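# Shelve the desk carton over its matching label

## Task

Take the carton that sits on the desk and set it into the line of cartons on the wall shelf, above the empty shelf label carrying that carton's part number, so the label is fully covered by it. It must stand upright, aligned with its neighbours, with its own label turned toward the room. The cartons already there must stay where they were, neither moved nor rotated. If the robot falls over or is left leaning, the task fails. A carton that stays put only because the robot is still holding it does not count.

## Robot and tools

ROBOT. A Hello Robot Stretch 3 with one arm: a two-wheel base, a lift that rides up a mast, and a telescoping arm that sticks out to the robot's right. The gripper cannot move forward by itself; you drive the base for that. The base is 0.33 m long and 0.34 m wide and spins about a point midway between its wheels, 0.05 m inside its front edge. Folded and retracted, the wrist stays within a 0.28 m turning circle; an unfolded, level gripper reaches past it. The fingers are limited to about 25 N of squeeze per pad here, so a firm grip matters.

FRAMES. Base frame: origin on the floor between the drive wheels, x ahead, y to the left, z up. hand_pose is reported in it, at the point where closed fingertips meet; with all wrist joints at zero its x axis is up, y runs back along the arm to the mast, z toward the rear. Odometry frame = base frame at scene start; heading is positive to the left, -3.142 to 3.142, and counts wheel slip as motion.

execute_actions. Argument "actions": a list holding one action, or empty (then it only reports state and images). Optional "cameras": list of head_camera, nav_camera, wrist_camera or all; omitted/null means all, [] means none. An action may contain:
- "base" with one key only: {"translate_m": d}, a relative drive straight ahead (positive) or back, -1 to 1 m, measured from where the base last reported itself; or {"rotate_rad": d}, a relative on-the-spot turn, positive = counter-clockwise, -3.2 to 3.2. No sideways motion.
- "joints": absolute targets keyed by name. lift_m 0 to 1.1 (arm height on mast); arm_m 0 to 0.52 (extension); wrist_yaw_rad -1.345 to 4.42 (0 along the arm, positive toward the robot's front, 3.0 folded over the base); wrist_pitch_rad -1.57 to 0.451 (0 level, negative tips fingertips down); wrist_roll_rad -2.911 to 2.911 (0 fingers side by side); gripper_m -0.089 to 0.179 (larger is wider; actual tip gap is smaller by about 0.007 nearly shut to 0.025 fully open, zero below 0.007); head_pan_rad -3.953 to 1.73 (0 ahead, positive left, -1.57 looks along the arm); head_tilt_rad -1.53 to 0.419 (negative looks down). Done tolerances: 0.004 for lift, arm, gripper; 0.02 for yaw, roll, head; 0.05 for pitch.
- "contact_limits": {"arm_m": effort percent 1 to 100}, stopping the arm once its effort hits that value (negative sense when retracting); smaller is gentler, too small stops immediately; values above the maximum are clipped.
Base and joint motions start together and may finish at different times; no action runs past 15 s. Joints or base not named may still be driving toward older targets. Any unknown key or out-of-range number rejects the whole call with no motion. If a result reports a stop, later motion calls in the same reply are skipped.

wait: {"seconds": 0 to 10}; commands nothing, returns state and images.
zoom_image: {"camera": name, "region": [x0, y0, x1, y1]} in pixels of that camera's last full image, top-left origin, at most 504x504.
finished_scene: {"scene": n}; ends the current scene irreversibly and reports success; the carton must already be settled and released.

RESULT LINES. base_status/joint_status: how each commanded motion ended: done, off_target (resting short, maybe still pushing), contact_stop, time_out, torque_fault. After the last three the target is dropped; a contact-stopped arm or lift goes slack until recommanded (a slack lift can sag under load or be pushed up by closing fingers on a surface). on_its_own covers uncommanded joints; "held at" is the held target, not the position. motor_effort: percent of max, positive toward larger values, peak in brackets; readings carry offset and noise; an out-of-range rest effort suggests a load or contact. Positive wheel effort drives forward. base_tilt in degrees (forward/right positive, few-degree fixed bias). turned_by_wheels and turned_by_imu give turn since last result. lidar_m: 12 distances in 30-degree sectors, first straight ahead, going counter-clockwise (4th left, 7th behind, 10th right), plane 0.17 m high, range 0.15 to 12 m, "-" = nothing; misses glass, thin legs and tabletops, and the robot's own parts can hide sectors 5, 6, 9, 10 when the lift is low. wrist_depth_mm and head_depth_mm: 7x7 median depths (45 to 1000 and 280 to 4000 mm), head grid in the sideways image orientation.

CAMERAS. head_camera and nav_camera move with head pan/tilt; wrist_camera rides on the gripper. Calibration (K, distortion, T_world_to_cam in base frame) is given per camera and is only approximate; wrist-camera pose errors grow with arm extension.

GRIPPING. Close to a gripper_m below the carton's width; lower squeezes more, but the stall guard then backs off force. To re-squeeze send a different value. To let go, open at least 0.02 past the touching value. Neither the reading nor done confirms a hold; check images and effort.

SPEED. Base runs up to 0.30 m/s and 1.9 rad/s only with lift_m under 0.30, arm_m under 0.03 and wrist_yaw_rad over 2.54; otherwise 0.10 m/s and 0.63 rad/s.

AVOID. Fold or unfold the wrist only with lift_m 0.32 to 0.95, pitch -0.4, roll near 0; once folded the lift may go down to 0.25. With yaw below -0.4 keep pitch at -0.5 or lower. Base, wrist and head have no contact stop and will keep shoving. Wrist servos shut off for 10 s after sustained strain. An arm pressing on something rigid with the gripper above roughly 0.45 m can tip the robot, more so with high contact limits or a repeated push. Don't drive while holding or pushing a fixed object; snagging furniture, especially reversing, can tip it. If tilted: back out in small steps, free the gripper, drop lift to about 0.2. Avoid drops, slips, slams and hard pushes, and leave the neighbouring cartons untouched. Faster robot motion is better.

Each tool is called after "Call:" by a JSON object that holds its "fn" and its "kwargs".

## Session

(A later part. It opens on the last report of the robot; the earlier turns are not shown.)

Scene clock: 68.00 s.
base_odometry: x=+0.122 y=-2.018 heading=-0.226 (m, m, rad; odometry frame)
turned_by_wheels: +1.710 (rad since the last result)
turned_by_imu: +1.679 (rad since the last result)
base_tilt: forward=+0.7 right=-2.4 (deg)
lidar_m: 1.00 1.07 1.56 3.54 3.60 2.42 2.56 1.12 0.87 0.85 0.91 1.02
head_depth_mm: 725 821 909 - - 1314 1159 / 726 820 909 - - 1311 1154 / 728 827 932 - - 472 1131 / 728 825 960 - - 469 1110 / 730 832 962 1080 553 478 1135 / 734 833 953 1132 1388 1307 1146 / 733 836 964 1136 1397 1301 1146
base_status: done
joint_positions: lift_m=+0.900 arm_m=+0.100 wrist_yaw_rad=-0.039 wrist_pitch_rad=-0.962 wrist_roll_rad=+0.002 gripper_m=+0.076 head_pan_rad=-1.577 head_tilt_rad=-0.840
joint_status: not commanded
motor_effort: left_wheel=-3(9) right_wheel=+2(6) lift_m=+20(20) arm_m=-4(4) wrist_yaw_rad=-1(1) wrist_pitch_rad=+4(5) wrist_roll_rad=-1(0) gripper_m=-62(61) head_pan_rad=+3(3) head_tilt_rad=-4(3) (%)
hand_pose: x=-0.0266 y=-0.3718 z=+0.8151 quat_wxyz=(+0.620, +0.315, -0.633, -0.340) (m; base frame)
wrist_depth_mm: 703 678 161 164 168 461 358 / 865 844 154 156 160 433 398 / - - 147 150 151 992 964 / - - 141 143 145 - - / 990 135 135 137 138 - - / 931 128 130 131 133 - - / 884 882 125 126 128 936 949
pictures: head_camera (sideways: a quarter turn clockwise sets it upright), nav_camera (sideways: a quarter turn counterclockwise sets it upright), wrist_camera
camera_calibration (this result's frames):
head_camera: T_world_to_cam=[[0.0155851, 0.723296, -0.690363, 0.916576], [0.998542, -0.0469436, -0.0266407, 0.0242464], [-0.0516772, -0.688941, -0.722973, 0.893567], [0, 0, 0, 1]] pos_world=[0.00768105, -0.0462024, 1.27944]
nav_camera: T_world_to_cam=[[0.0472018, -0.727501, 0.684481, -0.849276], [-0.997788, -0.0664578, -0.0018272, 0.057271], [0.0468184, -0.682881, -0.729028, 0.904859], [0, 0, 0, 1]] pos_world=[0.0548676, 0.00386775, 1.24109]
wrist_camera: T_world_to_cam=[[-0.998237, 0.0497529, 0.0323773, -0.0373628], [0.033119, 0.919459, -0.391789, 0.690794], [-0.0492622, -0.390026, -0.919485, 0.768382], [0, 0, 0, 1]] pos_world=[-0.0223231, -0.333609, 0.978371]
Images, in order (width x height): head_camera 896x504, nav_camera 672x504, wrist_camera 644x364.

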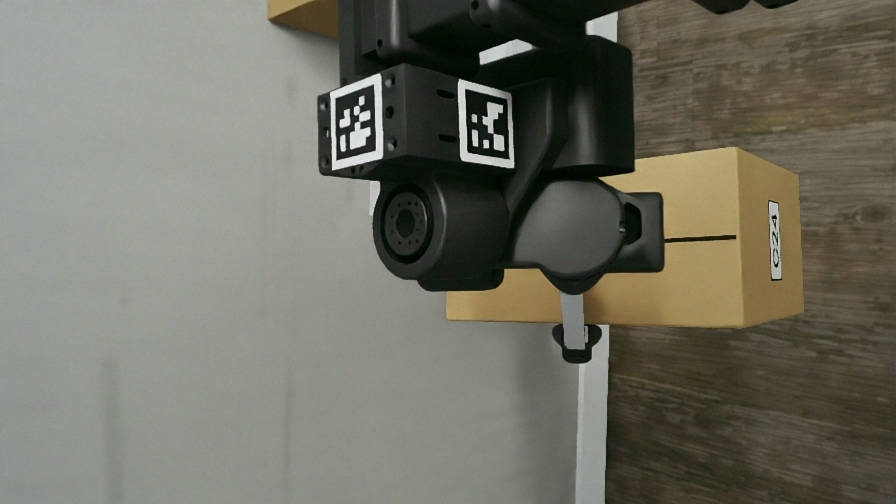

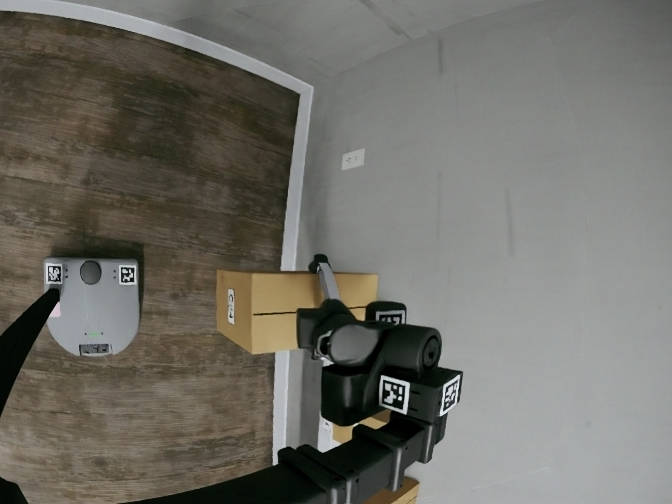

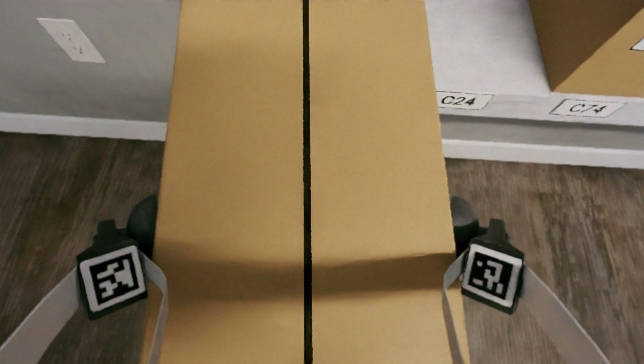

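Call:
{"fn": "execute_actions", "kwargs": {"actions": [{"base":{"rotate_rad":-0.072}}], "cameras": ["wrist_camera"]}}

Call:
{"fn": "execute_actions", "kwargs": {"actions": [{"base":{"translate_m":-0.15},"joints":{"arm_m":0.44}}], "cameras": ["head_camera","wrist_camera"]}}

Scene clock: 69.07 s.
base_odometry: x=+0.122 y=-2.018 heading=-0.298 (m, m, rad; odometry frame)
turned_by_wheels: -0.072 (rad since the last result)
turned_by_imu: -0.070 (rad since the last result)
base_tilt: forward=+0.6 right=-2.4 (deg)
lidar_m: 1.00 1.04 1.43 3.44 3.55 2.62 2.42 1.20 0.88 0.85 0.88 1.04
head_depth_mm: 741 839 857 - - 1317 1157 / 737 840 931 - - 1304 1148 / 735 835 944 - - 471 1140 / 732 830 959 - - 470 1118 / 728 822 951 1072 553 478 1134 / 721 824 942 1117 1367 1307 1152 / 716 814 942 1111 1347 1305 1146
base_status: done
joint_positions: lift_m=+0.900 arm_m=+0.100 wrist_yaw_rad=-0.039 wrist_pitch_rad=-0.962 wrist_roll_rad=+0.002 gripper_m=+0.076 head_pan_rad=-1.577 head_tilt_rad=-0.840
joint_status: not commanded
motor_effort: left_wheel=+1(3) right_wheel=-2(4) lift_m=+20(20) arm_m=-4(4) wrist_yaw_rad=-1(2) wrist_pitch_rad=+4(4) wrist_roll_rad=+0(1) gripper_m=-62(62) head_pan_rad=+3(3) head_tilt_rad=-3(4) (%)
hand_pose: x=-0.0266 y=-0.3718 z=+0.8151 quat_wxyz=(+0.620, +0.315, -0.633, -0.340) (m; base frame)
wrist_depth_mm: 658 659 161 164 169 446 355 / 789 790 154 156 160 446 441 / - 963 147 149 151 - - / - - 140 142 145 - - / - 135 135 137 139 - - / 946 128 129 131 132 - - / 885 893 124 126 128 946 963
pictures: wrist_camera
camera_calibration (this result's frames):
wrist_camera: T_world_to_cam=[[-0.998237, 0.0497532, 0.032377, -0.0373631], [0.0331195, 0.919459, -0.391789, 0.690783], [-0.0492621, -0.390026, -0.919485, 0.768386], [0, 0, 0, 1]] pos_world=[-0.0223232, -0.333596, 0.978371]
Images, in order (width x height): wrist_camera 644x364.

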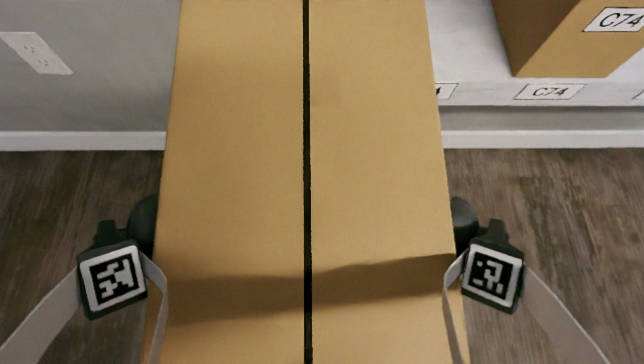

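Scene clock: 72.77 s.
base_odometry: x=-0.021 y=-1.974 heading=-0.298 (m, m, rad; odometry frame)
turned_by_wheels: +0.000 (rad since the last result)
turned_by_imu: +0.001 (rad since the last result)
base_tilt: forward=+0.6 right=-2.3 (deg)
lidar_m: 1.15 1.20 1.64 3.45 3.64 2.48 2.28 1.19 0.88 0.85 0.88 1.19
head_depth_mm: 737 824 - - 1417 1320 1159 / 735 - 761 790 1410 1310 1155 / 707 880 883 840 1395 1311 1150 / 714 - 742 744 1374 1311 1159 / 721 818 908 851 1376 1307 1145 / 721 816 939 1115 1358 1294 1149 / 718 811 944 1105 1339 1299 1148
base_status: done
joint_positions: lift_m=+0.900 arm_m=+0.440 wrist_yaw_rad=-0.039 wrist_pitch_rad=-0.962 wrist_roll_rad=+0.002 gripper_m=+0.076 head_pan_rad=-1.577 head_tilt_rad=-0.840
joint_status: all done
motor_effort: left_wheel=+1(2) right_wheel=-2(5) lift_m=+20(20) arm_m=+5(6) wrist_yaw_rad=-1(1) wrist_pitch_rad=+5(5) wrist_roll_rad=-1(0) gripper_m=-62(62) head_pan_rad=+3(2) head_tilt_rad=-4(3) (%)
hand_pose: x=-0.0266 y=-0.7113 z=+0.8151 quat_wxyz=(+0.620, +0.315, -0.633, -0.340) (m; base frame)
wrist_depth_mm: 228 228 162 164 168 215 214 / 277 277 154 156 160 203 200 / 347 334 147 149 151 196 186 / 475 443 140 142 145 196 174 / 747 134 135 136 138 174 164 / 929 128 130 131 133 - 155 / 886 892 125 126 128 198 147
pictures: head_camera (sideways: a quarter turn clockwise sets it upright), wrist_camera
camera_calibration (this result's frames):
head_camera: T_world_to_cam=[[0.0155833, 0.723355, -0.690301, 0.916496], [0.998542, -0.0469384, -0.0266442, 0.024251], [-0.0516748, -0.68888, -0.723032, 0.893643], [0, 0, 0, 1]] pos_world=[0.00768119, -0.0462005, 1.27944]
wrist_camera: T_world_to_cam=[[-0.998237, 0.0497513, 0.0323776, -0.0204761], [0.0331202, 0.919481, -0.391737, 1.00285], [-0.04926, -0.389974, -0.919508, 0.636046], [0, 0, 0, 1]] pos_world=[-0.022323, -0.673043, 0.978366]
Images, in order (width x height): head_camera 896x504, wrist_camera 644x364.

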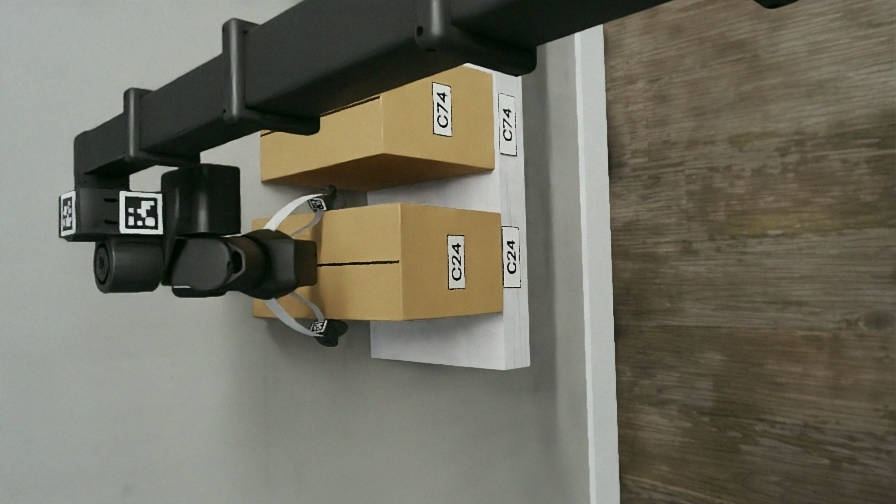

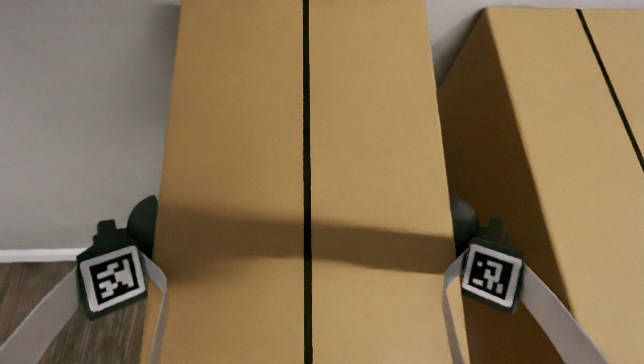

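Call:
{"fn": "execute_actions", "kwargs": {"actions": [{"base":{"translate_m":-0.007},"joints":{"arm_m":0.47,"lift_m":0.879}}], "cameras": ["head_camera","wrist_camera"]}}

Call:
{"fn": "execute_actions", "kwargs": {"actions": [{"joints":{"gripper_m":0.148}}], "cameras": []}}

Call:
{"fn": "execute_actions", "kwargs": {"actions": [{"joints":{"lift_m":0.93}}], "cameras": ["head_camera","wrist_camera"]}}

Scene clock: 74.10 s.
base_odometry: x=-0.028 y=-1.972 heading=-0.298 (m, m, rad; odometry frame)
turned_by_wheels: +0.000 (rad since the last result)
turned_by_imu: +0.000 (rad since the last result)
base_tilt: forward=+0.6 right=-2.5 (deg)
lidar_m: 1.15 1.21 1.66 3.44 3.63 2.48 2.27 1.20 0.88 0.85 0.88 1.20
head_depth_mm: 736 839 943 - - 1286 1135 / 736 802 - 788 1399 1313 1153 / 723 - 855 841 1395 1322 1161 / 717 - 768 775 1383 1321 1153 / 726 824 907 852 1376 1302 1148 / 720 818 945 1086 1361 1307 1157 / 717 811 944 1118 1347 1305 1147
base_status: done
joint_positions: lift_m=+0.880 arm_m=+0.470 wrist_yaw_rad=-0.039 wrist_pitch_rad=-0.958 wrist_roll_rad=+0.002 gripper_m=+0.076 head_pan_rad=-1.577 head_tilt_rad=-0.840
joint_status: lift_m contact_stop (moved -0.021 of -0.021); the others done
on_its_own: lift_m is slack since a contact_stop, until your next command for it
motor_effort: left_wheel=+0(2) right_wheel=-1(6) lift_m=+28(28) arm_m=+7(8) wrist_yaw_rad=-1(1) wrist_pitch_rad=+3(5) wrist_roll_rad=+0(0) gripper_m=-62(62) head_pan_rad=+3(3) head_tilt_rad=-4(3) (%)
hand_pose: x=-0.0266 y=-0.7420 z=+0.7950 quat_wxyz=(+0.621, +0.313, -0.634, -0.339) (m; base frame)
wrist_depth_mm: 190 190 178 180 184 188 187 / 229 231 165 168 173 185 176 / 289 291 154 156 161 185 163 / 387 368 144 146 149 185 153 / 602 136 136 137 139 165 144 / 909 127 128 130 131 - 137 / 867 855 122 123 124 176 129
pictures: head_camera (sideways: a quarter turn clockwise sets it upright), wrist_camera
camera_calibration (this result's frames):
head_camera: T_world_to_cam=[[0.0155836, 0.723376, -0.690279, 0.916467], [0.998542, -0.0469377, -0.0266454, 0.0242526], [-0.0516748, -0.688858, -0.723053, 0.89367], [0, 0, 0, 1]] pos_world=[0.00768119, -0.0461998, 1.27943]
wrist_camera: T_world_to_cam=[[-0.998232, 0.0498807, 0.0323358, -0.0182031], [0.0330469, 0.917817, -0.395626, 1.02514], [-0.0494124, -0.393858, -0.917842, 0.601393], [0, 0, 0, 1]] pos_world=[-0.0223325, -0.703123, 0.958146]
Images, in order (width x height): head_camera 896x504, wrist_camera 644x364.

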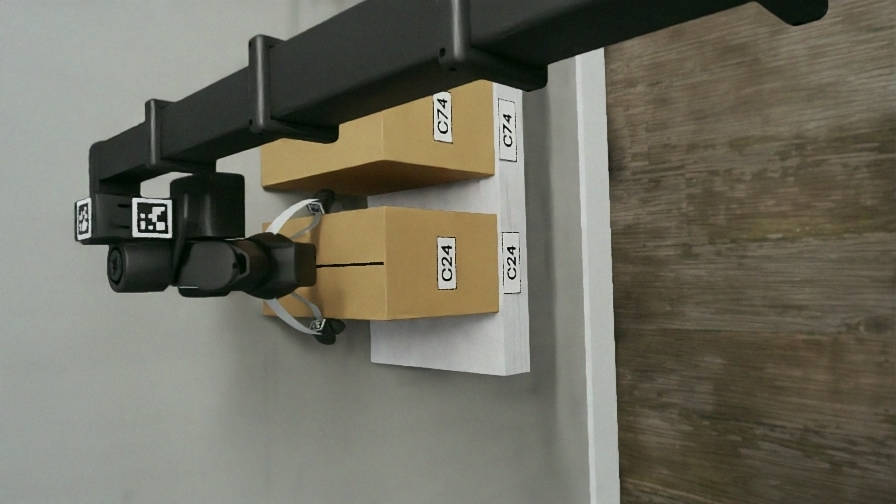

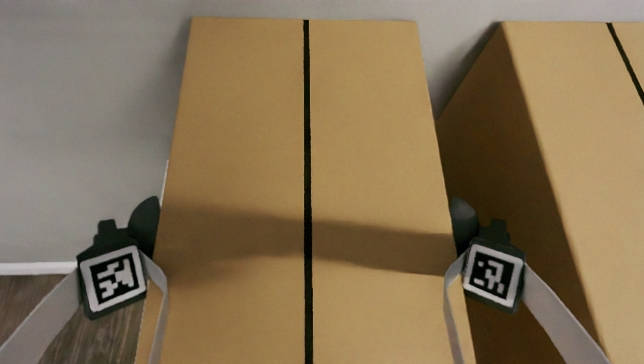

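not run: a stop came earlier in this reply.

not run: a stop came earlier in this reply.

Call:
{"fn": "execute_actions", "kwargs": {"actions": [{"joints":{"gripper_m":0.148}}], "cameras": []}}

Call:
{"fn": "execute_actions", "kwargs": {"actions": [{"joints":{"lift_m":0.93}}], "cameras": ["head_camera"]}}

Scene clock: 75.40 s.
base_odometry: x=-0.028 y=-1.972 heading=-0.298 (m, m, rad; odometry frame)
turned_by_wheels: +0.000 (rad since the last result)
turned_by_imu: +0.000 (rad since the last result)
base_tilt: forward=+0.7 right=-2.3 (deg)
lidar_m: 1.16 1.21 1.66 3.44 3.65 2.48 2.27 1.20 0.88 0.85 0.88 1.20
head_depth_mm: 742 840 946 - - 1280 1144 / 732 807 - 789 1408 1317 1159 / 719 - 851 845 1404 1309 1157 / 718 - 768 778 1388 1307 1156 / 727 821 908 854 1380 1299 1146 / 720 819 945 1084 1356 1306 1156 / 717 811 941 1108 1343 1286 1158
base_status: not commanded
joint_positions: lift_m=+0.880 arm_m=+0.470 wrist_yaw_rad=-0.039 wrist_pitch_rad=-0.955 wrist_roll_rad=+0.002 gripper_m=+0.133 head_pan_rad=-1.577 head_tilt_rad=-0.840
joint_status: gripper_m off_target (ended at +0.133, target +0.148)
on_its_own: lift_m is slack since a contact_stop, until your next command for it
motor_effort: left_wheel=+0(0) right_wheel=-1(1) lift_m=+29(28) arm_m=+6(8) wrist_yaw_rad=-2(1) wrist_pitch_rad=+1(3) wrist_roll_rad=+0(0) gripper_m=+100(100) head_pan_rad=+3(3) head_tilt_rad=-4(4) (%)
hand_pose: x=-0.0266 y=-0.7428 z=+0.7954 quat_wxyz=(+0.621, +0.312, -0.634, -0.338) (m; base frame)
wrist_depth_mm: 189 189 178 179 182 188 187 / 225 230 165 167 172 185 176 / 285 289 153 156 160 185 163 / 382 367 144 146 149 186 152 / 596 136 135 138 139 165 144 / 908 127 128 130 131 - 136 / 874 862 121 122 124 176 129
pictures: none
No camera images: the call's "cameras" was empty. Leave "cameras" out to get every camera's image.

Scene clock: 76.70 s.
base_odometry: x=-0.028 y=-1.972 heading=-0.298 (m, m, rad; odometry frame)
turned_by_wheels: +0.000 (rad since the last result)
turned_by_imu: +0.000 (rad since the last result)
base_tilt: forward=+0.5 right=-2.3 (deg)
lidar_m: 1.16 1.20 1.66 3.44 3.66 2.47 2.27 1.20 0.88 0.85 0.88 1.20
head_depth_mm: 738 - - 859 1408 1310 1156 / 711 - 775 788 1409 1311 1155 / - 850 852 840 1395 1315 1155 / - - 795 774 1377 1306 1154 / 724 821 892 854 1376 1309 1151 / 718 818 944 1082 1352 1302 1148 / 717 815 939 1111 1341 1301 1145
base_status: not commanded
joint_positions: lift_m=+0.930 arm_m=+0.470 wrist_yaw_rad=-0.039 wrist_pitch_rad=-0.956 wrist_roll_rad=+0.002 gripper_m=+0.148 head_pan_rad=-1.577 head_tilt_rad=-0.840
joint_status: all done
on_its_own: gripper_m moved +0.015 to your old target +0.148
motor_effort: left_wheel=+0(0) right_wheel=-1(2) lift_m=+38(40) arm_m=+4(6) wrist_yaw_rad=-2(1) wrist_pitch_rad=+2(3) wrist_roll_rad=-1(1) gripper_m=+1(100) head_pan_rad=+2(3) head_tilt_rad=-4(4) (%)
hand_pose: x=-0.0266 y=-0.7428 z=+0.8451 quat_wxyz=(+0.621, +0.313, -0.634, -0.338) (m; base frame)
wrist_depth_mm: 187 190 191 192 196 198 200 / 227 229 223 224 228 230 234 / 285 291 214 211 272 220 223 / 386 392 199 200 251 208 208 / 594 511 187 188 195 196 195 / 923 954 175 177 182 - 185 / 908 923 166 168 171 187 174
pictures: head_camera (sideways: a quarter turn clockwise sets it upright)
camera_calibration (this result's frames):
head_camera: T_world_to_cam=[[0.0155836, 0.723376, -0.690279, 0.916467], [0.998542, -0.0469377, -0.0266454, 0.0242526], [-0.0516748, -0.688858, -0.723053, 0.89367], [0, 0, 0, 1]] pos_world=[0.00768119, -0.0461998, 1.27943]
Images, in order (width x height): head_camera 896x504.

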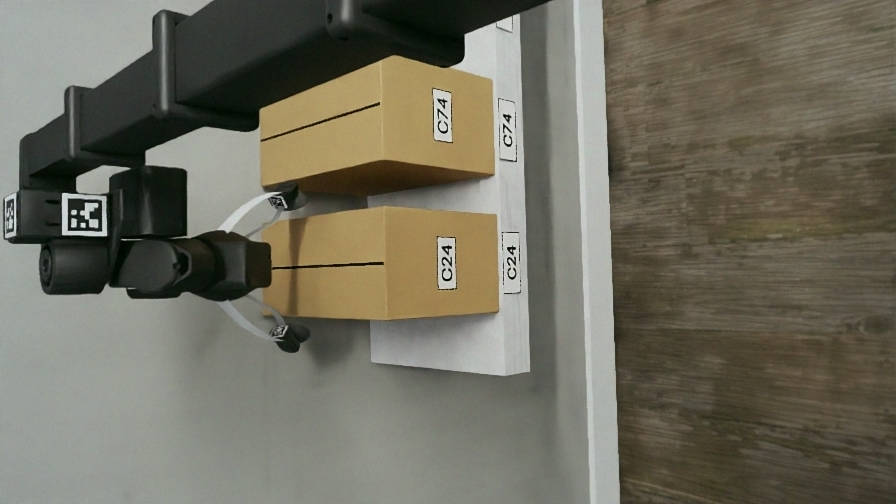

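Call:
{"fn": "finished_scene", "kwargs": {"scene": 2}}

The scene is finished: the task was done.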